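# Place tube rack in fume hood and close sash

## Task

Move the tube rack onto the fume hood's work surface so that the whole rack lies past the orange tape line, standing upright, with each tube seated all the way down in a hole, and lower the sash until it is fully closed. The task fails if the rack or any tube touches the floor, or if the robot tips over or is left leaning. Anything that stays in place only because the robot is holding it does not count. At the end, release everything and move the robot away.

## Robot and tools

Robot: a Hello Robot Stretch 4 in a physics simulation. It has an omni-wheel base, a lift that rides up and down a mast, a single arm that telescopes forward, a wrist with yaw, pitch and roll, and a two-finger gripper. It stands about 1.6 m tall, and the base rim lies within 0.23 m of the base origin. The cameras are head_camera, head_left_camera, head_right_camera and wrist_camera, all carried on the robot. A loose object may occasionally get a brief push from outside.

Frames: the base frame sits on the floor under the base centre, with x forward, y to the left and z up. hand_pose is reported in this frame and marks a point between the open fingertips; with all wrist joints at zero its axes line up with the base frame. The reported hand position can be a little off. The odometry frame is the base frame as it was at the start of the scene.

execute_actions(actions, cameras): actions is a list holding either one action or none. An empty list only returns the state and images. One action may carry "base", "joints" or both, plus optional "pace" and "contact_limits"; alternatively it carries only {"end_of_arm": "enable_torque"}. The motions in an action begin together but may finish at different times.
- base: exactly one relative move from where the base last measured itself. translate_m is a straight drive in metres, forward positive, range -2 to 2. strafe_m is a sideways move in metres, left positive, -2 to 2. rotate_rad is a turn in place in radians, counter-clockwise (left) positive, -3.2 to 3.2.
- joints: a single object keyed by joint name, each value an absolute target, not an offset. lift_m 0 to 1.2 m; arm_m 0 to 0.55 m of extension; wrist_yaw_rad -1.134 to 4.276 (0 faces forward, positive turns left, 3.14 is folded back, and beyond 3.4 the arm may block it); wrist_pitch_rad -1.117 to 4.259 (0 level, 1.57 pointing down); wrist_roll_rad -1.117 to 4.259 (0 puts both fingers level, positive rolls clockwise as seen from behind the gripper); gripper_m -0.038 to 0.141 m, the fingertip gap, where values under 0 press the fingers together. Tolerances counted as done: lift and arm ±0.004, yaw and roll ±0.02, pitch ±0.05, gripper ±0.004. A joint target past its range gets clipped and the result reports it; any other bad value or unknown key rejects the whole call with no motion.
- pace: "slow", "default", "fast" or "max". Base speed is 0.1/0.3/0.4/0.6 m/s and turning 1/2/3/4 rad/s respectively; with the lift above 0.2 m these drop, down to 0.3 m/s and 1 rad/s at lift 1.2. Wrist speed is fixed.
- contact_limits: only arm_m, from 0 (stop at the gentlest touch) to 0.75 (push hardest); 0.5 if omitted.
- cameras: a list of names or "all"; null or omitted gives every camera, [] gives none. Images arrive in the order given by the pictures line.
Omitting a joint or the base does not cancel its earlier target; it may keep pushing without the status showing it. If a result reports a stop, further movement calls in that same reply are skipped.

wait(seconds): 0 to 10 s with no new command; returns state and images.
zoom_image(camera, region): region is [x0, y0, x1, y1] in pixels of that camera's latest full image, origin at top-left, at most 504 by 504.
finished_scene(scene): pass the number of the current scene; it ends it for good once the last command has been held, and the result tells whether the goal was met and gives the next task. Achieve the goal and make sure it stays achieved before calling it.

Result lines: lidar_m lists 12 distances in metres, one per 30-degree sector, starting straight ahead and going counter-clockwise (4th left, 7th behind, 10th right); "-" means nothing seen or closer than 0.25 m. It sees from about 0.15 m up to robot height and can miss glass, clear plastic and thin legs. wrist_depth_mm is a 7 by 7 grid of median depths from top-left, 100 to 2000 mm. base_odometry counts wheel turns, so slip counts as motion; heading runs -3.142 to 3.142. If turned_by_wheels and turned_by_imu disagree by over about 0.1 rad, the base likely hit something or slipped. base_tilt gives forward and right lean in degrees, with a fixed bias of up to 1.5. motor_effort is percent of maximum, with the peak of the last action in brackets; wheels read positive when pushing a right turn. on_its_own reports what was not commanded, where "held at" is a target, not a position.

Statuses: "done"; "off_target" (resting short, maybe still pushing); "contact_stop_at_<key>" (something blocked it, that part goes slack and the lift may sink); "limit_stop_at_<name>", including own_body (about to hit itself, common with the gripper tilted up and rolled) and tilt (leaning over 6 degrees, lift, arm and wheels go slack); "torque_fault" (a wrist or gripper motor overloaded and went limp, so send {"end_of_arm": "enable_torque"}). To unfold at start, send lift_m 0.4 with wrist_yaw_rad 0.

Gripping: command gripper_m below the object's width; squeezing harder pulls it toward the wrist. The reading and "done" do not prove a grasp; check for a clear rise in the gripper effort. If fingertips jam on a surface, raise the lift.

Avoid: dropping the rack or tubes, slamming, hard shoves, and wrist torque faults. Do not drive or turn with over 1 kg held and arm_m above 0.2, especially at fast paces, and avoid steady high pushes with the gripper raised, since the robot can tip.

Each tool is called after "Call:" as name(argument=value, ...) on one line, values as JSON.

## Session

Call:
execute_actions(actions=[])

Scene clock: 0.00 s.
base_odometry: x=+0.000 y=+0.000 heading=+0.000 (m, m, rad; odometry frame)
turned_by_wheels: +0.000 (rad since the last result)
turned_by_imu: +0.000 (rad since the last result)
base_tilt: forward=+0.2 right=-0.3 (deg)
lidar_m: 1.79 1.64 1.10 0.96 1.00 1.30 1.70 1.74 2.01 1.85 1.87 2.80
base_status: not commanded
joint_positions: lift_m=+0.241 arm_m=+0.000 wrist_yaw_rad=+3.178 wrist_pitch_rad=+0.005 wrist_roll_rad=+0.018 gripper_m=+0.057
joint_status: not commanded
motor_effort: lift_m=+18 arm_m=+0 wrist_yaw_rad=+1 wrist_pitch_rad=-8 wrist_roll_rad=+0 gripper_m=-3 wheel_0=+0 wheel_1=+0 wheel_2=+0 (%)
hand_pose: x=-0.1205 y=+0.0770 z=+0.4173 quat_wxyz=(-0.018, -0.003, +0.009, +1.000) (m; base frame)
wrist_depth_mm: - 140 256 1921 - 1756 1281 / - 116 140 1863 1921 1708 1255 / - 118 144 1863 1863 1756 1229 / 120 138 188 1863 1921 1661 1255 / 1708 1756 - 1863 1921 1756 1229 / 1537 1708 211 1808 214 1576 1205 / 1060 1060 1138 156 1098 1205 1182
pictures: head_camera, head_left_camera, head_right_camera, wrist_camera
Images, in order (width x height): head_camera 420x560, head_left_camera 420x672, head_right_camera 420x672, wrist_camera 616x392.

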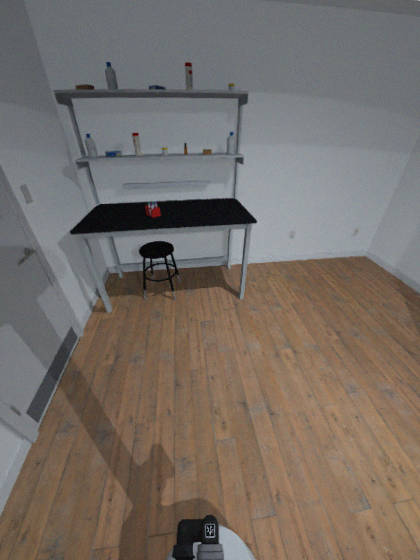

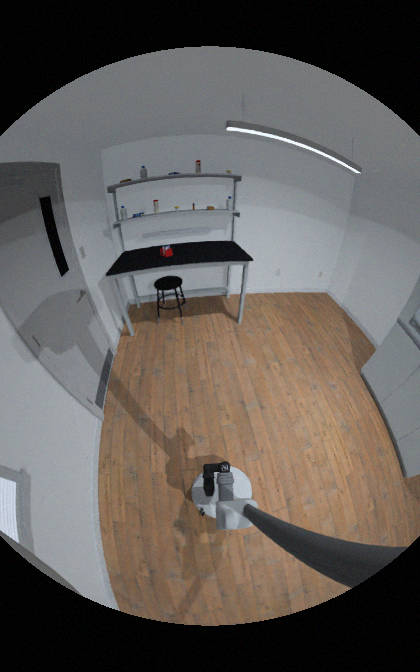

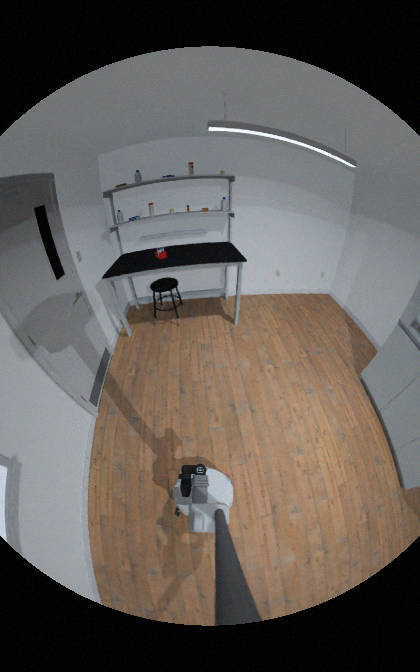

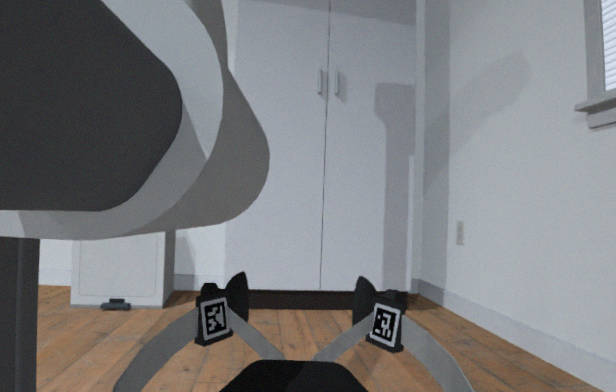

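Call:
execute_actions(actions=[{"base":{"rotate_rad":-1.45},"joints":{"lift_m":0.95,"wrist_yaw_rad":0,"gripper_m":0}}])

Scene clock: 3.80 s.
base_odometry: x=+0.000 y=+0.000 heading=-1.449 (m, m, rad; odometry frame)
turned_by_wheels: -1.449 (rad since the last result)
turned_by_imu: -1.463 (rad since the last result)
base_tilt: forward=+0.4 right=-0.2 (deg)
lidar_m: 1.84 1.92 1.85 1.78 1.45 1.07 0.99 1.05 1.49 1.68 1.76 1.92
base_status: done
joint_positions: lift_m=+0.950 arm_m=+0.000 wrist_yaw_rad=+0.000 wrist_pitch_rad=+0.005 wrist_roll_rad=+0.018 gripper_m=+0.000
joint_status: all done
motor_effort: lift_m=+22(28) arm_m=+0(0) wrist_yaw_rad=+1(8) wrist_pitch_rad=-8(8) wrist_roll_rad=+0(0) gripper_m=-7(6) wheel_0=+4(8) wheel_1=+4(9) wheel_2=+5(8) (%)
hand_pose: x=+0.4595 y=-0.0873 z=+1.1263 quat_wxyz=(+1.000, +0.009, +0.003, +0.000) (m; base frame)
wrist_depth_mm: - 1618 1661 1708 1661 - - / - 1618 1708 1618 1661 - - / - 1863 - - - - - / - 1863 - - - - - / - 1661 1618 1708 1708 - - / - 1618 1661 204 1661 - - / - 1661 1661 174 176 - -
pictures: head_camera, head_left_camera, head_right_camera, wrist_camera
Images, in order (width x height): head_camera 420x560, head_left_camera 420x672, head_right_camera 420x672, wrist_camera 616x392.

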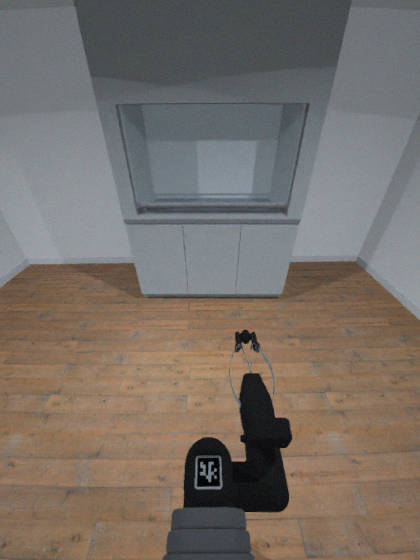

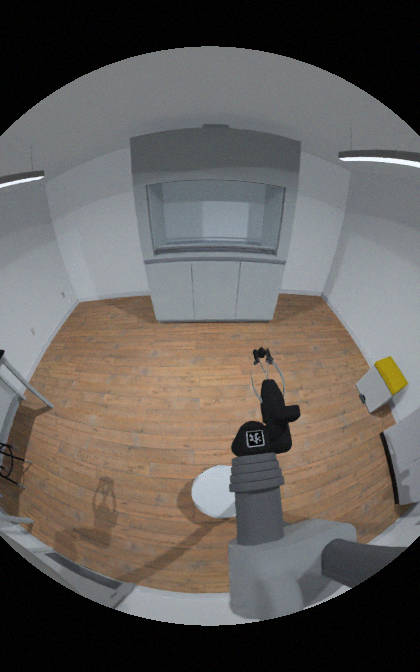

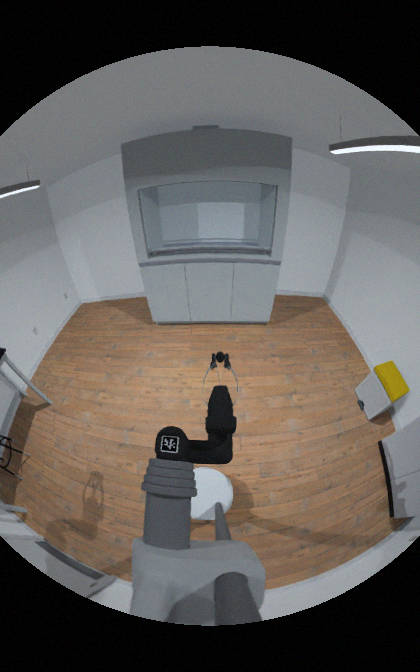

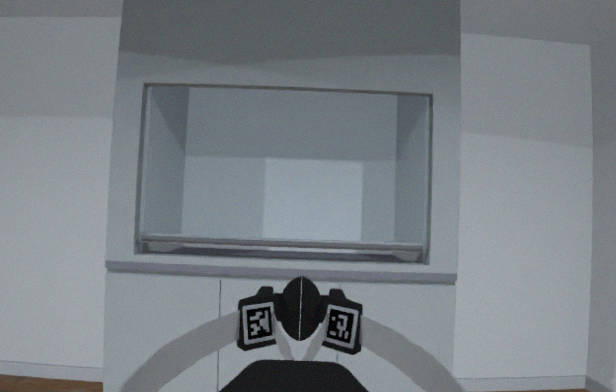

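Call:
execute_actions(actions=[{"base":{"translate_m":1.25},"joints":{"lift_m":0.85}}])

Call:
zoom_image(camera="wrist_camera", region=[100,130,500,330])

Scene clock: 9.60 s.
base_odometry: x=+0.152 y=-1.241 heading=-1.448 (m, m, rad; odometry frame)
turned_by_wheels: +0.001 (rad since the last result)
turned_by_imu: -0.006 (rad since the last result)
base_tilt: forward=+0.3 right=-0.2 (deg)
lidar_m: 0.61 0.63 0.86 2.59 1.91 2.36 2.28 2.39 1.75 1.76 0.85 0.63
base_status: done
joint_positions: lift_m=+0.850 arm_m=+0.000 wrist_yaw_rad=+0.000 wrist_pitch_rad=+0.005 wrist_roll_rad=+0.018 gripper_m=+0.000
joint_status: all done
motor_effort: lift_m=+15(22) arm_m=+0(0) wrist_yaw_rad=+0(1) wrist_pitch_rad=-7(8) wrist_roll_rad=+0(0) gripper_m=-7(7) wheel_0=+4(7) wheel_1=+5(8) wheel_2=-1(12) (%)
hand_pose: x=+0.4594 y=-0.0874 z=+1.0269 quat_wxyz=(+1.000, +0.009, +0.003, +0.000) (m; base frame)
wrist_depth_mm: 1025 1042 1060 1060 1060 1078 820 / 1060 1060 1060 1060 1060 1042 820 / 1008 1042 1042 1042 1042 1060 820 / 1025 1025 1042 1025 1060 1060 809 / 433 433 433 436 442 402 445 / 410 430 445 204 484 496 492 / 375 375 377 174 176 384 382
pictures: head_camera, head_left_camera, head_right_camera, wrist_camera
Images, in order (width x height): head_camera 420x560, head_left_camera 420x672, head_right_camera 420x672, wrist_camera 616x392.

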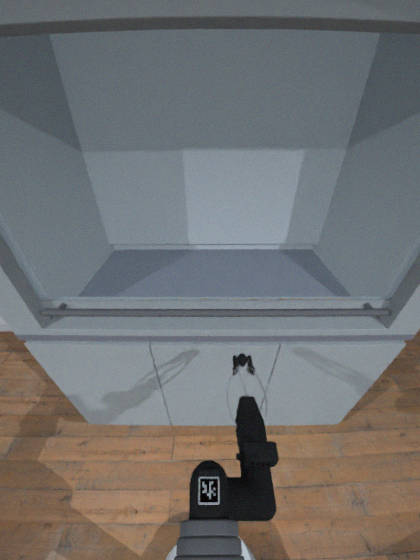

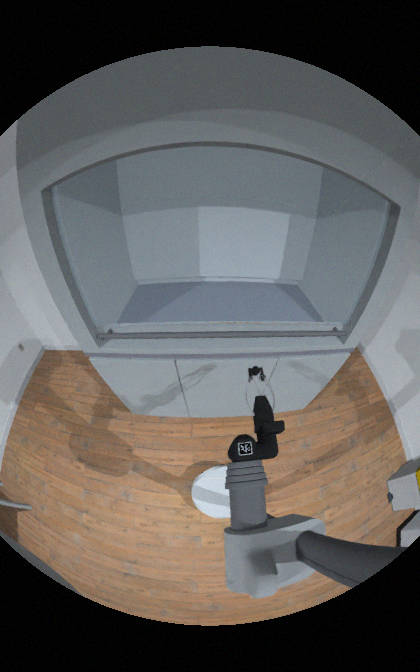

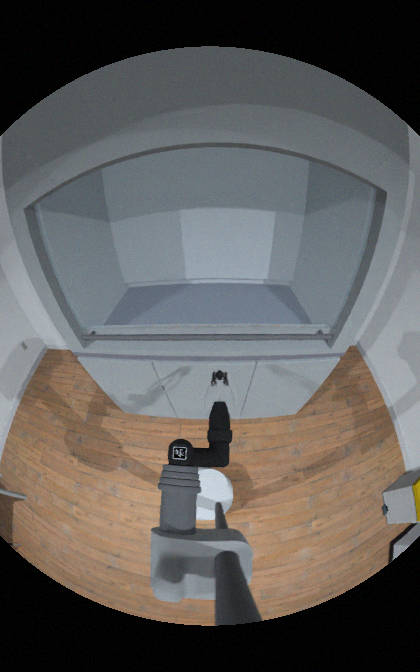

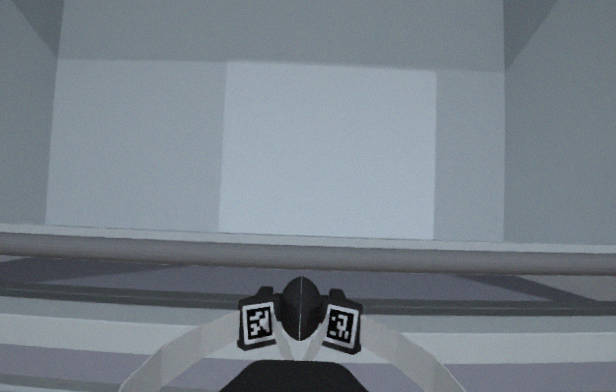

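Region (100, 130, 500, 330) of wrist_camera's 616x392 image, scaled by 1.260.

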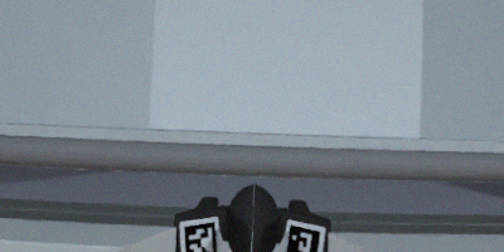

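Call:
execute_actions(actions=[{"joints":{"lift_m":0.81}}], cameras=[])

Call:
execute_actions(actions=[{"joints":{"arm_m":0.17},"contact_limits":{"arm_m":0.1},"pace":"slow"}], cameras=["head_camera","wrist_camera"])

Scene clock: 11.13 s.
base_odometry: x=+0.152 y=-1.241 heading=-1.448 (m, m, rad; odometry frame)
turned_by_wheels: +0.000 (rad since the last result)
turned_by_imu: +0.000 (rad since the last result)
base_tilt: forward=+0.1 right=-0.3 (deg)
lidar_m: 0.59 0.63 0.87 2.60 1.93 2.36 2.28 2.37 1.74 1.75 0.85 0.63
base_status: not commanded
joint_positions: lift_m=+0.810 arm_m=+0.000 wrist_yaw_rad=+0.000 wrist_pitch_rad=+0.005 wrist_roll_rad=+0.018 gripper_m=+0.000
joint_status: all done
motor_effort: lift_m=+14(13) arm_m=+0(0) wrist_yaw_rad=+0(1) wrist_pitch_rad=-8(7) wrist_roll_rad=+0(0) gripper_m=-5(6) wheel_0=+5(4) wheel_1=+5(5) wheel_2=-1(1) (%)
hand_pose: x=+0.4594 y=-0.0874 z=+0.9870 quat_wxyz=(+1.000, +0.009, +0.003, +0.000) (m; base frame)
wrist_depth_mm: 1042 1042 1042 1060 1042 1060 820 / 1025 1042 1060 1042 1060 1060 820 / 1042 1042 1025 1042 1042 1042 820 / 436 436 1025 1025 1042 1042 788 / 809 854 768 798 866 878 535 / 375 377 377 204 382 382 384 / 379 373 377 174 176 382 387
pictures: none
No camera images: the call's "cameras" was empty. Leave "cameras" out to get every camera's image.

Scene clock: 14.10 s.
base_odometry: x=+0.152 y=-1.241 heading=-1.448 (m, m, rad; odometry frame)
turned_by_wheels: +0.000 (rad since the last result)
turned_by_imu: -0.001 (rad since the last result)
base_tilt: forward=+0.2 right=-0.2 (deg)
lidar_m: 0.59 0.62 0.85 2.60 1.92 2.37 2.28 2.39 1.74 1.77 0.86 0.63
base_status: not commanded
joint_positions: lift_m=+0.810 arm_m=+0.169 wrist_yaw_rad=+0.000 wrist_pitch_rad=+0.005 wrist_roll_rad=+0.018 gripper_m=+0.000
joint_status: all done
motor_effort: lift_m=+14(14) arm_m=+8(11) wrist_yaw_rad=+0(1) wrist_pitch_rad=-8(8) wrist_roll_rad=+0(0) gripper_m=-5(7) wheel_0=+4(5) wheel_1=+5(5) wheel_2=-1(1) (%)
contact_limits: arm_m 0.1
hand_pose: x=+0.6281 y=-0.0874 z=+0.9870 quat_wxyz=(+1.000, +0.009, +0.003, +0.000) (m; base frame)
wrist_depth_mm: 854 866 878 878 891 891 820 / 866 878 866 866 878 878 820 / 866 866 866 866 878 891 831 / 222 268 270 270 854 878 778 / 634 597 621 654 683 273 496 / 272 282 290 203 319 324 325 / 210 210 211 173 175 215 216
pictures: head_camera, wrist_camera
Images, in order (width x height): head_camera 420x560, wrist_camera 616x392.

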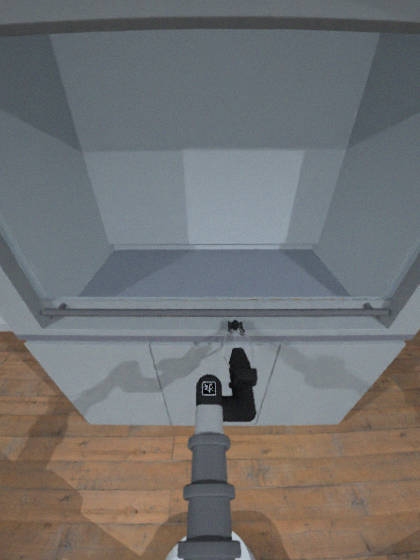

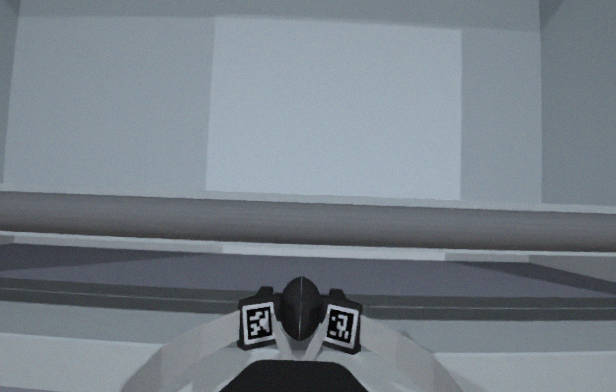

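Call:
execute_actions(actions=[{"joints":{"arm_m":0.245},"contact_limits":{"arm_m":0.1},"pace":"slow"}], cameras=["wrist_camera"])

Call:
execute_actions(actions=[{"joints":{"lift_m":0.85},"pace":"slow"}], cameras=["wrist_camera"])

Scene clock: 16.53 s.
base_odometry: x=+0.152 y=-1.241 heading=-1.448 (m, m, rad; odometry frame)
turned_by_wheels: +0.000 (rad since the last result)
turned_by_imu: -0.001 (rad since the last result)
base_tilt: forward=+0.2 right=-0.3 (deg)
lidar_m: 0.59 0.63 0.87 2.60 1.92 2.36 2.28 2.39 1.75 1.76 0.86 0.63
base_status: not commanded
joint_positions: lift_m=+0.810 arm_m=+0.244 wrist_yaw_rad=+0.000 wrist_pitch_rad=+0.005 wrist_roll_rad=+0.018 gripper_m=+0.000
joint_status: all done
motor_effort: lift_m=+14(14) arm_m=+7(7) wrist_yaw_rad=+0(1) wrist_pitch_rad=-8(8) wrist_roll_rad=+0(0) gripper_m=-6(8) wheel_0=+4(4) wheel_1=+5(5) wheel_2=-1(1) (%)
contact_limits: arm_m 0.1
hand_pose: x=+0.7031 y=-0.0874 z=+0.9870 quat_wxyz=(+1.000, +0.009, +0.003, +0.000) (m; base frame)
wrist_depth_mm: 798 798 798 809 809 820 798 / 798 798 788 798 809 820 809 / 788 788 798 798 788 798 798 / 147 149 153 196 197 198 768 / 525 150 147 146 146 146 150 / 270 282 404 204 442 452 452 / 181 180 176 174 170 205 214
pictures: wrist_camera
Images, in order (width x height): wrist_camera 616x392.

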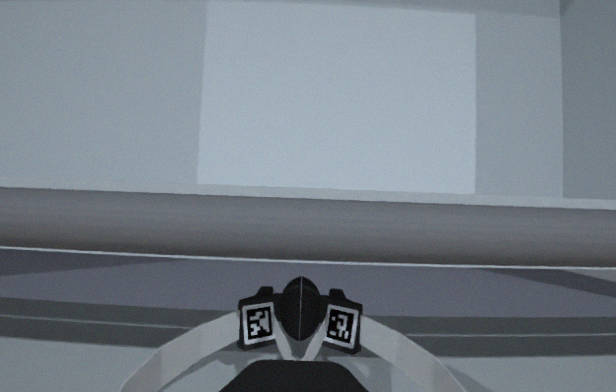

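Scene clock: 18.00 s.
base_odometry: x=+0.152 y=-1.241 heading=-1.448 (m, m, rad; odometry frame)
turned_by_wheels: +0.000 (rad since the last result)
turned_by_imu: +0.000 (rad since the last result)
base_tilt: forward=+0.2 right=-0.4 (deg)
lidar_m: 0.60 0.64 0.87 2.58 1.92 2.36 2.28 2.38 1.75 1.74 0.85 0.64
base_status: not commanded
joint_positions: lift_m=+0.849 arm_m=+0.244 wrist_yaw_rad=+0.000 wrist_pitch_rad=+0.025 wrist_roll_rad=+0.018 gripper_m=+0.000
joint_status: all done
on_its_own: wrist_pitch_rad is at rest, and its effort (-63) is outside its rest range (-23 to +23)
motor_effort: lift_m=+28(28) arm_m=+7(7) wrist_yaw_rad=+1(1) wrist_pitch_rad=-63(93) wrist_roll_rad=+0(0) gripper_m=-8(9) wheel_0=+5(4) wheel_1=+5(5) wheel_2=-1(1) (%)
hand_pose: x=+0.7031 y=-0.0874 z=+1.0203 quat_wxyz=(+1.000, +0.009, +0.012, +0.000) (m; base frame)
wrist_depth_mm: 798 788 798 778 798 798 809 / 778 788 788 788 788 809 798 / 788 778 778 788 798 798 798 / 778 788 778 778 798 778 809 / 142 143 144 146 147 148 173 / 399 418 180 187 181 421 462 / 237 235 229 171 176 267 277
pictures: wrist_camera
Images, in order (width x height): wrist_camera 616x392.

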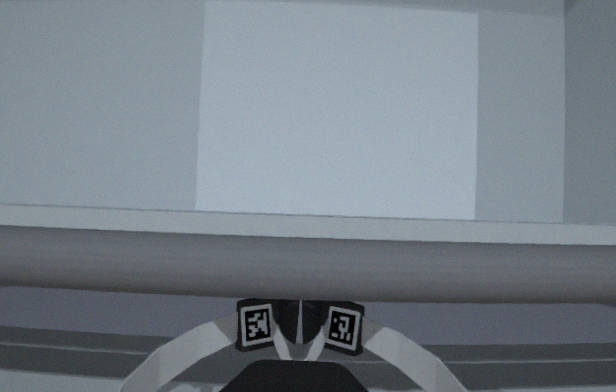

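Call:
execute_actions(actions=[{"joints":{"lift_m":0.825},"pace":"slow"}], cameras=[])

Call:
execute_actions(actions=[{"joints":{"arm_m":0.34},"contact_limits":{"arm_m":0.15},"pace":"slow"}], cameras=["wrist_camera","head_camera"])

Call:
execute_actions(actions=[{"joints":{"lift_m":0.88},"pace":"slow"}], cameras=["wrist_camera","head_camera"])

Scene clock: 19.43 s.
base_odometry: x=+0.152 y=-1.241 heading=-1.448 (m, m, rad; odometry frame)
turned_by_wheels: +0.000 (rad since the last result)
turned_by_imu: +0.000 (rad since the last result)
base_tilt: forward=+0.1 right=-0.5 (deg)
lidar_m: 0.58 0.63 0.87 2.59 1.93 2.37 2.28 2.39 1.75 1.74 0.85 0.62
base_status: not commanded
joint_positions: lift_m=+0.825 arm_m=+0.244 wrist_yaw_rad=+0.000 wrist_pitch_rad=+0.006 wrist_roll_rad=+0.018 gripper_m=+0.000
joint_status: all done
motor_effort: lift_m=+14(31) arm_m=+7(7) wrist_yaw_rad=+0(1) wrist_pitch_rad=-9(63) wrist_roll_rad=+0(0) gripper_m=-7(7) wheel_0=+4(4) wheel_1=+5(5) wheel_2=-1(1) (%)
hand_pose: x=+0.7032 y=-0.0874 z=+1.0019 quat_wxyz=(+1.000, +0.009, +0.003, +0.000) (m; base frame)
wrist_depth_mm: 788 788 798 788 820 820 809 / 798 778 809 798 820 809 809 / 788 788 788 798 798 788 809 / 194 194 196 196 788 788 768 / 145 145 144 144 145 146 147 / 427 445 462 204 500 508 512 / 215 214 206 173 175 245 254
pictures: none
No camera images: the call's "cameras" was empty. Leave "cameras" out to get every camera's image.

Scene clock: 21.43 s.
base_odometry: x=+0.152 y=-1.240 heading=-1.450 (m, m, rad; odometry frame)
turned_by_wheels: -0.001 (rad since the last result)
turned_by_imu: +0.003 (rad since the last result)
base_tilt: forward=+0.0 right=-0.3 (deg)
lidar_m: 0.59 0.63 0.88 2.59 1.93 2.37 2.27 2.37 1.72 1.77 0.85 0.62
base_status: not commanded
joint_positions: lift_m=+0.825 arm_m=+0.321 wrist_yaw_rad=-0.008 wrist_pitch_rad=+0.008 wrist_roll_rad=+0.017 gripper_m=+0.000
joint_status: arm_m contact_stop (moved +0.077 of +0.096)
on_its_own: arm_m is slack since a contact_stop (your +0.340 is given up); wrist_yaw_rad is at rest, and its effort (+23) is outside its rest range (-13 to +13)
motor_effort: lift_m=+14(14) arm_m=+0(19) wrist_yaw_rad=+23(34) wrist_pitch_rad=-15(20) wrist_roll_rad=+1(2) gripper_m=-6(6) wheel_0=+1(4) wheel_1=+1(5) wheel_2=-12(12) (%)
contact_limits: arm_m 0.15
hand_pose: x=+0.7795 y=-0.0898 z=+1.0013 quat_wxyz=(+1.000, +0.009, +0.004, -0.004) (m; base frame)
wrist_depth_mm: 699 715 723 732 732 741 750 / 707 723 732 715 723 723 741 / 707 723 715 715 723 732 732 / 120 120 121 121 715 723 741 / - - - - - - - / 373 377 177 - - - - / 250 211 204 174 176 324 336
pictures: head_camera, wrist_camera
Images, in order (width x height): head_camera 420x560, wrist_camera 616x392.

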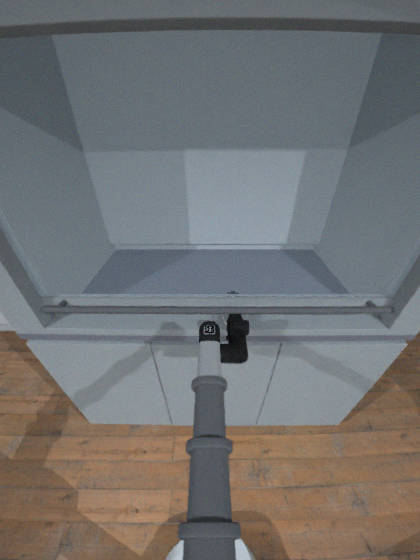

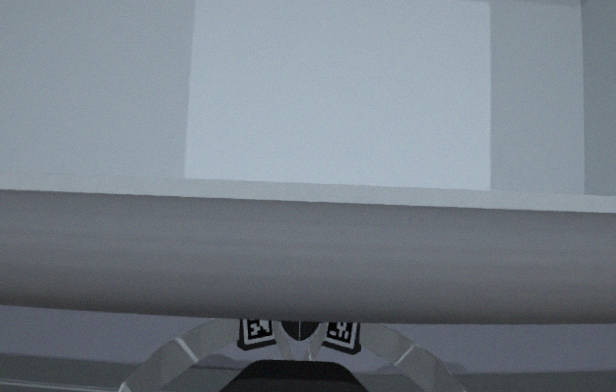

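not run: a stop came earlier in this reply.

Call:
execute_actions(actions=[{"joints":{"arm_m":0.312}}], cameras=[])

Call:
execute_actions(actions=[{"joints":{"lift_m":0.9},"pace":"slow"}], cameras=["wrist_camera","head_camera"])

Scene clock: 22.23 s.
base_odometry: x=+0.152 y=-1.241 heading=-1.449 (m, m, rad; odometry frame)
turned_by_wheels: +0.001 (rad since the last result)
turned_by_imu: +0.001 (rad since the last result)
base_tilt: forward=+0.2 right=-0.2 (deg)
lidar_m: 0.59 0.64 0.89 2.58 1.93 2.36 2.28 2.36 1.75 1.76 0.84 0.62
base_status: not commanded
joint_positions: lift_m=+0.825 arm_m=+0.313 wrist_yaw_rad=+0.000 wrist_pitch_rad=+0.006 wrist_roll_rad=+0.017 gripper_m=+0.000
joint_status: all done
motor_effort: lift_m=+14(14) arm_m=-7(8) wrist_yaw_rad=+3(24) wrist_pitch_rad=-9(15) wrist_roll_rad=+1(2) gripper_m=-6(8) wheel_0=+1(1) wheel_1=+1(1) wheel_2=-2(12) (%)
hand_pose: x=+0.7726 y=-0.0875 z=+1.0019 quat_wxyz=(+1.000, +0.009, +0.003, +0.000) (m; base frame)
wrist_depth_mm: 723 732 723 732 732 732 741 / 715 723 732 723 741 732 732 / 723 723 732 732 723 723 723 / 421 126 126 715 723 424 723 / - - - - - - - / 387 397 180 195 404 - - / 251 213 206 173 176 325 338
pictures: none
No camera images: the call's "cameras" was empty. Leave "cameras" out to get every camera's image.

Scene clock: 23.43 s.
base_odometry: x=+0.152 y=-1.241 heading=-1.449 (m, m, rad; odometry frame)
turned_by_wheels: +0.000 (rad since the last result)
turned_by_imu: +0.000 (rad since the last result)
base_tilt: forward=+0.1 right=-0.3 (deg)
lidar_m: 0.60 0.64 0.87 2.57 1.94 2.36 2.27 2.38 1.74 1.77 0.87 0.63
base_status: not commanded
joint_positions: lift_m=+0.863 arm_m=+0.313 wrist_yaw_rad=+0.000 wrist_pitch_rad=+0.006 wrist_roll_rad=+0.017 gripper_m=+0.000
joint_status: lift_m contact_stop (moved +0.038 of +0.075)
on_its_own: lift_m is slack since a contact_stop (your +0.900 is given up)
motor_effort: lift_m=+18(36) arm_m=-6(7) wrist_yaw_rad=+2(3) wrist_pitch_rad=-9(87) wrist_roll_rad=+2(3) gripper_m=-6(7) wheel_0=+1(1) wheel_1=+1(1) wheel_2=-1(2) (%)
hand_pose: x=+0.7724 y=-0.0875 z=+1.0395 quat_wxyz=(+1.000, +0.009, +0.003, +0.000) (m; base frame)
wrist_depth_mm: 723 723 723 732 741 732 741 / 715 723 732 732 732 723 741 / 707 715 732 723 732 741 732 / 715 715 715 715 723 732 732 / 125 125 126 126 127 127 133 / - - - - - - - / - - - - - - -
pictures: head_camera, wrist_camera
Images, in order (width x height): head_camera 420x560, wrist_camera 616x392.

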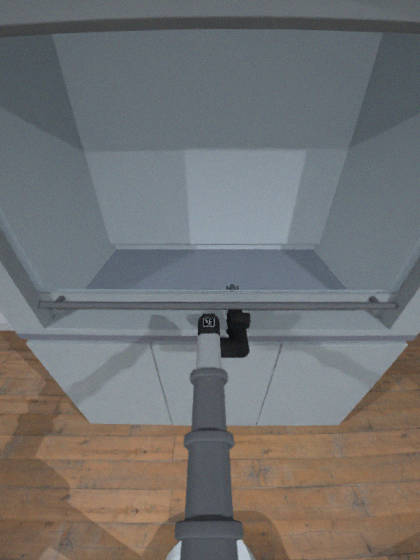

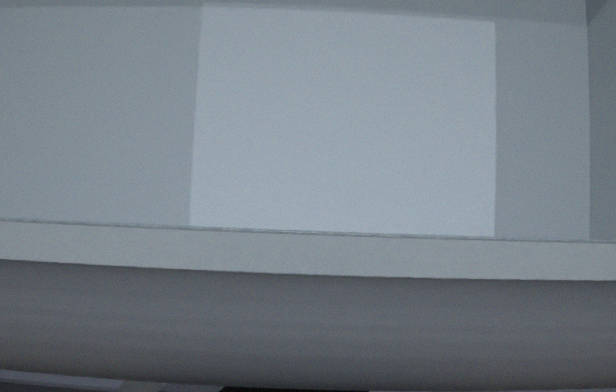

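Call:
execute_actions(actions=[{"joints":{"lift_m":0.95},"pace":"slow"}], cameras=["wrist_camera"])

Scene clock: 24.73 s.
base_odometry: x=+0.152 y=-1.241 heading=-1.449 (m, m, rad; odometry frame)
turned_by_wheels: +0.000 (rad since the last result)
turned_by_imu: +0.000 (rad since the last result)
base_tilt: forward=+0.2 right=-0.3 (deg)
lidar_m: 0.60 0.64 0.89 2.59 1.93 2.36 2.28 2.39 1.73 1.77 0.86 0.62
base_status: not commanded
joint_positions: lift_m=+0.883 arm_m=+0.313 wrist_yaw_rad=+0.000 wrist_pitch_rad=+0.007 wrist_roll_rad=+0.017 gripper_m=+0.000
joint_status: lift_m contact_stop (moved +0.020 of +0.087)
on_its_own: lift_m is slack since a contact_stop (your +0.950 is given up)
motor_effort: lift_m=+18(38) arm_m=-6(6) wrist_yaw_rad=+2(1) wrist_pitch_rad=-11(78) wrist_roll_rad=+1(3) gripper_m=-7(7) wheel_0=+1(1) wheel_1=+1(1) wheel_2=-1(1) (%)
hand_pose: x=+0.7724 y=-0.0876 z=+1.0590 quat_wxyz=(+1.000, +0.009, +0.003, +0.000) (m; base frame)
wrist_depth_mm: 715 732 723 723 750 750 741 / 723 732 723 732 732 741 741 / 723 723 732 723 715 741 723 / 715 715 732 732 723 723 732 / 125 125 126 126 127 127 715 / - - - - - - - / - - - - - - -
pictures: wrist_camera
Images, in order (width x height): wrist_camera 616x392.

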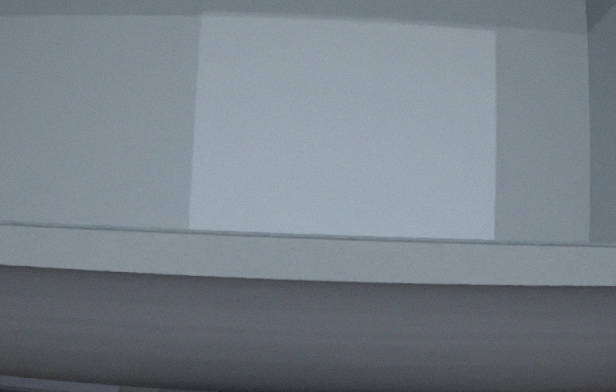

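Call:
execute_actions(actions=[{"joints":{"lift_m":1.0},"pace":"slow"}], cameras=[])

Scene clock: 26.00 s.
base_odometry: x=+0.152 y=-1.241 heading=-1.449 (m, m, rad; odometry frame)
turned_by_wheels: +0.000 (rad since the last result)
turned_by_imu: +0.000 (rad since the last result)
base_tilt: forward=+0.3 right=-0.3 (deg)
lidar_m: 0.60 0.64 0.89 2.57 1.92 2.36 2.27 2.38 1.75 1.76 0.85 0.62
base_status: not commanded
joint_positions: lift_m=+0.902 arm_m=+0.313 wrist_yaw_rad=+0.000 wrist_pitch_rad=+0.006 wrist_roll_rad=+0.017 gripper_m=+0.000
joint_status: lift_m contact_stop (moved +0.020 of +0.117)
on_its_own: lift_m is slack since a contact_stop (your +1.000 is given up)
motor_effort: lift_m=+18(37) arm_m=-6(6) wrist_yaw_rad=+2(4) wrist_pitch_rad=-9(81) wrist_roll_rad=+1(3) gripper_m=-5(7) wheel_0=+1(1) wheel_1=+1(1) wheel_2=-1(1) (%)
hand_pose: x=+0.7723 y=-0.0876 z=+1.0790 quat_wxyz=(+1.000, +0.009, +0.003, +0.000) (m; base frame)
wrist_depth_mm: 723 715 732 741 732 741 750 / 723 732 723 732 741 741 732 / 715 723 723 732 732 741 741 / 715 715 723 723 723 723 732 / 125 126 126 126 127 127 139 / - - - - - - - / - - - - - - -
pictures: none
No camera images: the call's "cameras" was empty. Leave "cameras" out to get every camera's image.

Call:
execute_actions(actions=[{"joints":{"lift_m":1.0},"pace":"slow"}], cameras=[])

Scene clock: 27.13 s.
base_odometry: x=+0.152 y=-1.241 heading=-1.449 (m, m, rad; odometry frame)
turned_by_wheels: +0.000 (rad since the last result)
turned_by_imu: +0.000 (rad since the last result)
base_tilt: forward=+0.1 right=-0.3 (deg)
lidar_m: 0.60 0.62 0.85 2.59 1.93 2.37 2.28 2.38 1.74 1.77 0.85 0.62
base_status: not commanded
joint_positions: lift_m=+0.922 arm_m=+0.313 wrist_yaw_rad=+0.000 wrist_pitch_rad=+0.006 wrist_roll_rad=+0.017 gripper_m=+0.000
joint_status: lift_m contact_stop (moved +0.020 of +0.098)
on_its_own: lift_m is slack since a contact_stop (your +1.000 is given up)
motor_effort: lift_m=+18(31) arm_m=-5(6) wrist_yaw_rad=+3(2) wrist_pitch_rad=-10(79) wrist_roll_rad=+1(2) gripper_m=-6(7) wheel_0=+1(1) wheel_1=+1(1) wheel_2=-1(1) (%)
hand_pose: x=+0.7723 y=-0.0876 z=+1.0986 quat_wxyz=(+1.000, +0.009, +0.003, +0.000) (m; base frame)
wrist_depth_mm: 732 732 732 723 732 723 750 / 715 715 723 732 723 741 732 / 715 723 723 723 741 732 723 / 723 707 715 715 732 723 732 / 125 126 126 126 127 128 723 / - - - - - - - / - - - - - - -
pictures: none
No camera images: the call's "cameras" was empty. Leave "cameras" out to get every camera's image.

Call:
execute_actions(actions=[{"joints":{"lift_m":1.0},"pace":"slow"}], cameras=[])

Scene clock: 28.53 s.
base_odometry: x=+0.152 y=-1.241 heading=-1.449 (m, m, rad; odometry frame)
turned_by_wheels: +0.000 (rad since the last result)
turned_by_imu: +0.000 (rad since the last result)
base_tilt: forward=+0.1 right=-0.2 (deg)
lidar_m: 0.60 0.62 0.89 2.57 1.94 2.37 2.28 2.39 1.75 1.77 0.86 0.63
base_status: not commanded
joint_positions: lift_m=+0.942 arm_m=+0.313 wrist_yaw_rad=+0.000 wrist_pitch_rad=+0.006 wrist_roll_rad=+0.017 gripper_m=+0.000
joint_status: lift_m contact_stop (moved +0.020 of +0.078)
on_its_own: lift_m is slack since a contact_stop (your +1.000 is given up)
motor_effort: lift_m=+18(37) arm_m=-5(6) wrist_yaw_rad=+3(3) wrist_pitch_rad=-10(80) wrist_roll_rad=+1(3) gripper_m=-7(7) wheel_0=+1(1) wheel_1=+1(1) wheel_2=-1(1) (%)
hand_pose: x=+0.7723 y=-0.0875 z=+1.1184 quat_wxyz=(+1.000, +0.009, +0.003, +0.000) (m; base frame)
wrist_depth_mm: 723 741 732 732 732 741 741 / 715 723 723 732 732 741 741 / 723 723 723 732 732 732 723 / 715 715 715 723 723 732 741 / 125 126 126 126 127 127 143 / - - - - - - - / - - - - - - -
pictures: none
No camera images: the call's "cameras" was empty. Leave "cameras" out to get every camera's image.

Call:
execute_actions(actions=[{"joints":{"lift_m":1.0},"pace":"slow"}], cameras=[])

Scene clock: 29.77 s.
base_odometry: x=+0.152 y=-1.241 heading=-1.449 (m, m, rad; odometry frame)
turned_by_wheels: +0.000 (rad since the last result)
turned_by_imu: +0.000 (rad since the last result)
base_tilt: forward=+0.2 right=-0.4 (deg)
lidar_m: 0.60 0.63 0.87 2.58 1.92 2.35 2.29 2.39 1.74 1.77 0.87 0.63
base_status: not commanded
joint_positions: lift_m=+0.962 arm_m=+0.313 wrist_yaw_rad=+0.000 wrist_pitch_rad=+0.006 wrist_roll_rad=+0.017 gripper_m=+0.000
joint_status: lift_m contact_stop (moved +0.020 of +0.058)
on_its_own: lift_m is slack since a contact_stop (your +1.000 is given up)
motor_effort: lift_m=+18(36) arm_m=-5(6) wrist_yaw_rad=+2(3) wrist_pitch_rad=-9(79) wrist_roll_rad=+1(3) gripper_m=-7(8) wheel_0=+1(1) wheel_1=+1(1) wheel_2=-1(1) (%)
hand_pose: x=+0.7723 y=-0.0875 z=+1.1381 quat_wxyz=(+1.000, +0.009, +0.003, +0.000) (m; base frame)
wrist_depth_mm: 732 723 723 723 741 741 750 / 723 715 732 741 732 723 732 / 723 715 723 732 732 732 741 / 715 715 723 723 741 732 723 / 125 126 126 126 127 127 732 / - - - - - - - / - - - - - - -
pictures: none
No camera images: the call's "cameras" was empty. Leave "cameras" out to get every camera's image.

Call:
execute_actions(actions=[{"joints":{"lift_m":0.885}}], cameras=["wrist_camera"])

Call:
execute_actions(actions=[{"joints":{"arm_m":0.41},"pace":"slow","contact_limits":{"arm_m":0.15}}], cameras=["head_camera"])

Call:
execute_actions(actions=[{"joints":{"lift_m":1.05},"pace":"fast"}], cameras=["head_camera"])

Scene clock: 31.30 s.
base_odometry: x=+0.152 y=-1.241 heading=-1.449 (m, m, rad; odometry frame)
turned_by_wheels: +0.000 (rad since the last result)
turned_by_imu: +0.000 (rad since the last result)
base_tilt: forward=+0.2 right=-0.2 (deg)
lidar_m: 0.60 0.63 0.89 2.59 1.92 2.35 2.27 2.38 1.76 1.75 0.85 0.62
base_status: not commanded
joint_positions: lift_m=+0.885 arm_m=+0.313 wrist_yaw_rad=+0.000 wrist_pitch_rad=+0.006 wrist_roll_rad=+0.017 gripper_m=+0.000
joint_status: all done
motor_effort: lift_m=+14(18) arm_m=-5(5) wrist_yaw_rad=+2(1) wrist_pitch_rad=-9(10) wrist_roll_rad=+1(1) gripper_m=-7(7) wheel_0=+1(1) wheel_1=+1(1) wheel_2=-1(1) (%)
hand_pose: x=+0.7723 y=-0.0875 z=+1.0619 quat_wxyz=(+1.000, +0.009, +0.003, +0.000) (m; base frame)
wrist_depth_mm: - - - - - - - / 127 128 128 128 129 129 - / 707 723 723 715 151 144 732 / 707 723 723 715 707 723 732 / 715 715 707 723 715 715 715 / 634 661 676 204 750 759 732 / 424 421 404 173 175 477 480
pictures: wrist_camera
Images, in order (width x height): wrist_camera 616x392.

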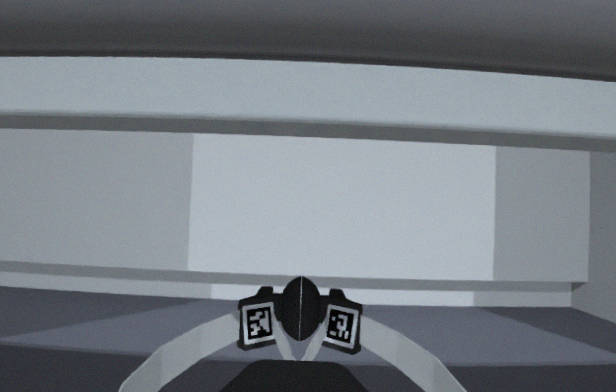

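Scene clock: 33.57 s.
base_odometry: x=+0.152 y=-1.241 heading=-1.449 (m, m, rad; odometry frame)
turned_by_wheels: +0.000 (rad since the last result)
turned_by_imu: -0.001 (rad since the last result)
base_tilt: forward=+0.1 right=-0.1 (deg)
lidar_m: 0.60 0.62 0.87 2.58 1.91 2.37 2.27 2.39 1.75 1.77 0.87 0.62
base_status: not commanded
joint_positions: lift_m=+0.885 arm_m=+0.409 wrist_yaw_rad=+0.000 wrist_pitch_rad=+0.006 wrist_roll_rad=+0.017 gripper_m=+0.000
joint_status: all done
motor_effort: lift_m=+14(14) arm_m=+7(9) wrist_yaw_rad=+3(1) wrist_pitch_rad=-8(9) wrist_roll_rad=+2(1) gripper_m=-8(6) wheel_0=+1(1) wheel_1=+1(1) wheel_2=-1(1) (%)
contact_limits: arm_m 0.15
hand_pose: x=+0.8681 y=-0.0875 z=+1.0619 quat_wxyz=(+1.000, +0.009, +0.003, +0.000) (m; base frame)
wrist_depth_mm: 627 627 634 634 634 640 640 / 627 627 627 634 640 634 640 / 615 634 621 627 634 634 640 / 621 621 615 627 634 634 627 / 615 621 621 621 627 621 627 / 627 654 661 204 654 668 676 / 421 421 407 174 176 484 484
pictures: head_camera
Images, in order (width x height): head_camera 420x560.

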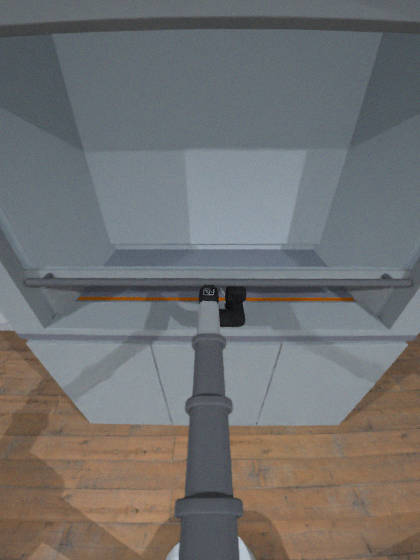

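Scene clock: 34.37 s.
base_odometry: x=+0.152 y=-1.241 heading=-1.449 (m, m, rad; odometry frame)
turned_by_wheels: +0.000 (rad since the last result)
turned_by_imu: +0.000 (rad since the last result)
base_tilt: forward=+0.1 right=-0.4 (deg)
lidar_m: 0.60 0.63 0.87 2.58 1.92 2.35 2.28 2.38 1.75 1.78 0.87 0.63
base_status: not commanded
joint_positions: lift_m=+0.910 arm_m=+0.409 wrist_yaw_rad=+0.000 wrist_pitch_rad=+0.006 wrist_roll_rad=+0.017 gripper_m=+0.000
joint_status: lift_m contact_stop (moved +0.025 of +0.165)
on_its_own: lift_m is slack since a contact_stop (your +1.050 is given up)
motor_effort: lift_m=+18(39) arm_m=+7(7) wrist_yaw_rad=+2(14) wrist_pitch_rad=-9(27) wrist_roll_rad=+2(14) gripper_m=-6(6) wheel_0=+1(1) wheel_1=+1(1) wheel_2=-1(1) (%)
hand_pose: x=+0.8681 y=-0.0875 z=+1.0870 quat_wxyz=(+1.000, +0.009, +0.003, +0.000) (m; base frame)
wrist_depth_mm: 640 627 634 627 - - - / 627 634 634 627 634 640 634 / 627 627 627 634 627 640 634 / 621 615 621 621 621 621 627 / 615 615 627 621 621 627 634 / 647 654 621 204 615 676 668 / 484 480 462 174 175 554 564
pictures: head_camera
Images, in order (width x height): head_camera 420x560.

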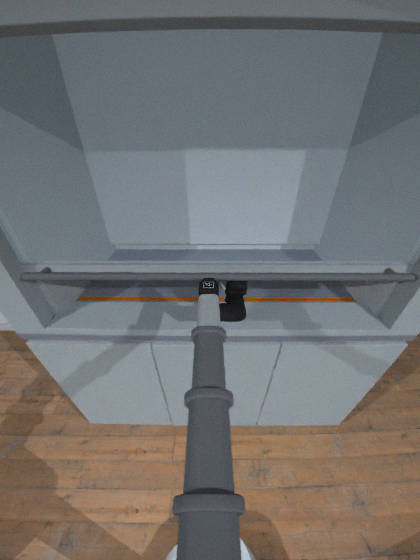

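Call:
execute_actions(actions=[{"joints":{"lift_m":1.1},"pace":"fast"}], cameras=[])

Scene clock: 35.23 s.
base_odometry: x=+0.152 y=-1.241 heading=-1.449 (m, m, rad; odometry frame)
turned_by_wheels: +0.000 (rad since the last result)
turned_by_imu: +0.000 (rad since the last result)
base_tilt: forward=+0.2 right=-0.3 (deg)
lidar_m: 0.60 0.62 0.85 2.57 1.93 2.36 2.28 2.39 1.75 1.78 0.85 0.62
base_status: not commanded
joint_positions: lift_m=+0.934 arm_m=+0.409 wrist_yaw_rad=+0.000 wrist_pitch_rad=+0.006 wrist_roll_rad=+0.017 gripper_m=+0.000
joint_status: lift_m contact_stop (moved +0.024 of +0.190)
on_its_own: lift_m is slack since a contact_stop (your +1.100 is given up)
motor_effort: lift_m=+18(43) arm_m=+7(7) wrist_yaw_rad=+3(13) wrist_pitch_rad=-8(30) wrist_roll_rad=+1(14) gripper_m=-7(7) wheel_0=+1(1) wheel_1=+1(1) wheel_2=+0(1) (%)
hand_pose: x=+0.8682 y=-0.0875 z=+1.1109 quat_wxyz=(+1.000, +0.009, +0.003, +0.000) (m; base frame)
wrist_depth_mm: 627 627 634 634 640 634 647 / 627 627 634 640 634 640 634 / 627 627 627 621 640 627 634 / 615 621 615 627 634 627 634 / 621 627 615 621 621 634 627 / 647 615 615 203 621 627 621 / 544 530 512 173 176 609 634
pictures: none
No camera images: the call's "cameras" was empty. Leave "cameras" out to get every camera's image.

Call:
execute_actions(actions=[{"joints":{"lift_m":1.1},"pace":"fast"}], cameras=[])

Scene clock: 36.27 s.
base_odometry: x=+0.152 y=-1.241 heading=-1.449 (m, m, rad; odometry frame)
turned_by_wheels: +0.000 (rad since the last result)
turned_by_imu: +0.000 (rad since the last result)
base_tilt: forward=+0.2 right=-0.3 (deg)
lidar_m: 0.59 0.63 0.88 2.58 1.92 2.37 2.27 2.38 1.73 1.78 0.86 0.62
base_status: not commanded
joint_positions: lift_m=+0.959 arm_m=+0.409 wrist_yaw_rad=+0.000 wrist_pitch_rad=+0.006 wrist_roll_rad=+0.017 gripper_m=+0.000
joint_status: lift_m contact_stop (moved +0.025 of +0.166)
on_its_own: lift_m is slack since a contact_stop (your +1.100 is given up)
motor_effort: lift_m=+18(38) arm_m=+6(6) wrist_yaw_rad=+3(13) wrist_pitch_rad=-9(28) wrist_roll_rad=+1(14) gripper_m=-6(7) wheel_0=+1(1) wheel_1=+1(1) wheel_2=-1(1) (%)
hand_pose: x=+0.8682 y=-0.0875 z=+1.1360 quat_wxyz=(+1.000, +0.009, +0.003, +0.000) (m; base frame)
wrist_depth_mm: 627 627 634 634 634 - - / 627 627 627 634 640 634 640 / 627 627 634 634 627 634 640 / 621 621 627 634 634 627 634 / 621 615 621 627 621 627 627 / 615 615 621 203 627 621 621 / 597 597 574 174 175 654 676
pictures: none
No camera images: the call's "cameras" was empty. Leave "cameras" out to get every camera's image.

Call:
execute_actions(actions=[{"joints":{"lift_m":1.1},"pace":"fast"}], cameras=[])

Scene clock: 37.30 s.
base_odometry: x=+0.152 y=-1.241 heading=-1.449 (m, m, rad; odometry frame)
turned_by_wheels: +0.000 (rad since the last result)
turned_by_imu: +0.000 (rad since the last result)
base_tilt: forward=+0.2 right=-0.3 (deg)
lidar_m: 0.59 0.63 0.86 2.58 1.93 2.36 2.27 2.39 1.75 1.77 0.86 0.62
base_status: not commanded
joint_positions: lift_m=+0.983 arm_m=+0.409 wrist_yaw_rad=+0.000 wrist_pitch_rad=+0.006 wrist_roll_rad=+0.017 gripper_m=+0.000
joint_status: lift_m contact_stop (moved +0.024 of +0.141)
on_its_own: lift_m is slack since a contact_stop (your +1.100 is given up)
motor_effort: lift_m=+18(35) arm_m=+6(6) wrist_yaw_rad=+3(14) wrist_pitch_rad=-9(31) wrist_roll_rad=+1(14) gripper_m=-8(7) wheel_0=+1(1) wheel_1=+1(1) wheel_2=-1(1) (%)
hand_pose: x=+0.8683 y=-0.0875 z=+1.1600 quat_wxyz=(+1.000, +0.009, +0.003, +0.000) (m; base frame)
wrist_depth_mm: 627 634 627 634 640 640 640 / 621 634 627 634 634 640 634 / 621 627 634 627 634 640 634 / 621 621 627 627 634 627 634 / 615 615 627 621 627 621 627 / 615 621 615 204 621 615 627 / 640 647 621 174 176 668 661
pictures: none
No camera images: the call's "cameras" was empty. Leave "cameras" out to get every camera's image.

Call:
execute_actions(actions=[{"joints":{"lift_m":1.1},"pace":"fast"}], cameras=[])

Scene clock: 38.20 s.
base_odometry: x=+0.152 y=-1.241 heading=-1.449 (m, m, rad; odometry frame)
turned_by_wheels: +0.000 (rad since the last result)
turned_by_imu: +0.000 (rad since the last result)
base_tilt: forward=+0.3 right=-0.2 (deg)
lidar_m: 0.60 0.62 0.88 2.57 1.92 2.36 2.28 2.39 1.75 1.78 0.85 0.63
base_status: not commanded
joint_positions: lift_m=+1.008 arm_m=+0.409 wrist_yaw_rad=+0.000 wrist_pitch_rad=+0.006 wrist_roll_rad=+0.017 gripper_m=+0.000
joint_status: lift_m contact_stop (moved +0.025 of +0.117)
on_its_own: lift_m is slack since a contact_stop (your +1.100 is given up)
motor_effort: lift_m=+18(37) arm_m=+6(6) wrist_yaw_rad=+2(10) wrist_pitch_rad=-9(30) wrist_roll_rad=+1(14) gripper_m=-5(7) wheel_0=+1(1) wheel_1=+1(1) wheel_2=-1(1) (%)
hand_pose: x=+0.8683 y=-0.0875 z=+1.1850 quat_wxyz=(+1.000, +0.009, +0.003, +0.000) (m; base frame)
wrist_depth_mm: 634 634 634 640 634 - - / 627 627 627 627 634 640 634 / 621 615 621 627 634 634 634 / 615 621 621 621 627 634 627 / 615 627 621 621 621 621 621 / 615 621 609 203 621 621 627 / 654 615 615 174 176 621 621
pictures: none
No camera images: the call's "cameras" was empty. Leave "cameras" out to get every camera's image.

Call:
execute_actions(actions=[{"joints":{"lift_m":1.1},"pace":"fast"}], cameras=[])

Call:
execute_actions(actions=[{"joints":{"lift_m":1.015,"arm_m":0.39}}], cameras=[])

Call:
execute_actions(actions=[{"joints":{"arm_m":0.0,"gripper_m":0.14},"base":{"translate_m":-1.63}}], cameras=[])

Scene clock: 39.43 s.
base_odometry: x=+0.152 y=-1.241 heading=-1.449 (m, m, rad; odometry frame)
turned_by_wheels: +0.000 (rad since the last result)
turned_by_imu: +0.000 (rad since the last result)
base_tilt: forward=+0.1 right=-0.3 (deg)
lidar_m: 0.60 0.62 0.84 2.57 1.92 2.35 2.27 2.38 1.73 1.77 0.87 0.62
base_status: not commanded
joint_positions: lift_m=+1.032 arm_m=+0.409 wrist_yaw_rad=+0.000 wrist_pitch_rad=+0.006 wrist_roll_rad=+0.017 gripper_m=+0.000
joint_status: lift_m contact_stop (moved +0.024 of +0.092)
on_its_own: lift_m is slack since a contact_stop (your +1.100 is given up)
motor_effort: lift_m=+18(36) arm_m=+6(6) wrist_yaw_rad=+3(12) wrist_pitch_rad=-9(30) wrist_roll_rad=+1(15) gripper_m=-6(7) wheel_0=+1(1) wheel_1=+1(1) wheel_2=-1(1) (%)
hand_pose: x=+0.8683 y=-0.0875 z=+1.2089 quat_wxyz=(+1.000, +0.009, +0.003, +0.000) (m; base frame)
wrist_depth_mm: 627 634 627 640 634 634 640 / 627 627 634 627 634 640 634 / 621 621 627 627 634 627 634 / 621 621 627 634 627 627 634 / 615 621 621 615 627 621 621 / 615 603 615 202 621 627 621 / 627 615 615 173 175 621 627
pictures: none
No camera images: the call's "cameras" was empty. Leave "cameras" out to get every camera's image.

not run: a stop came earlier in this reply.

not run: a stop came earlier in this reply.


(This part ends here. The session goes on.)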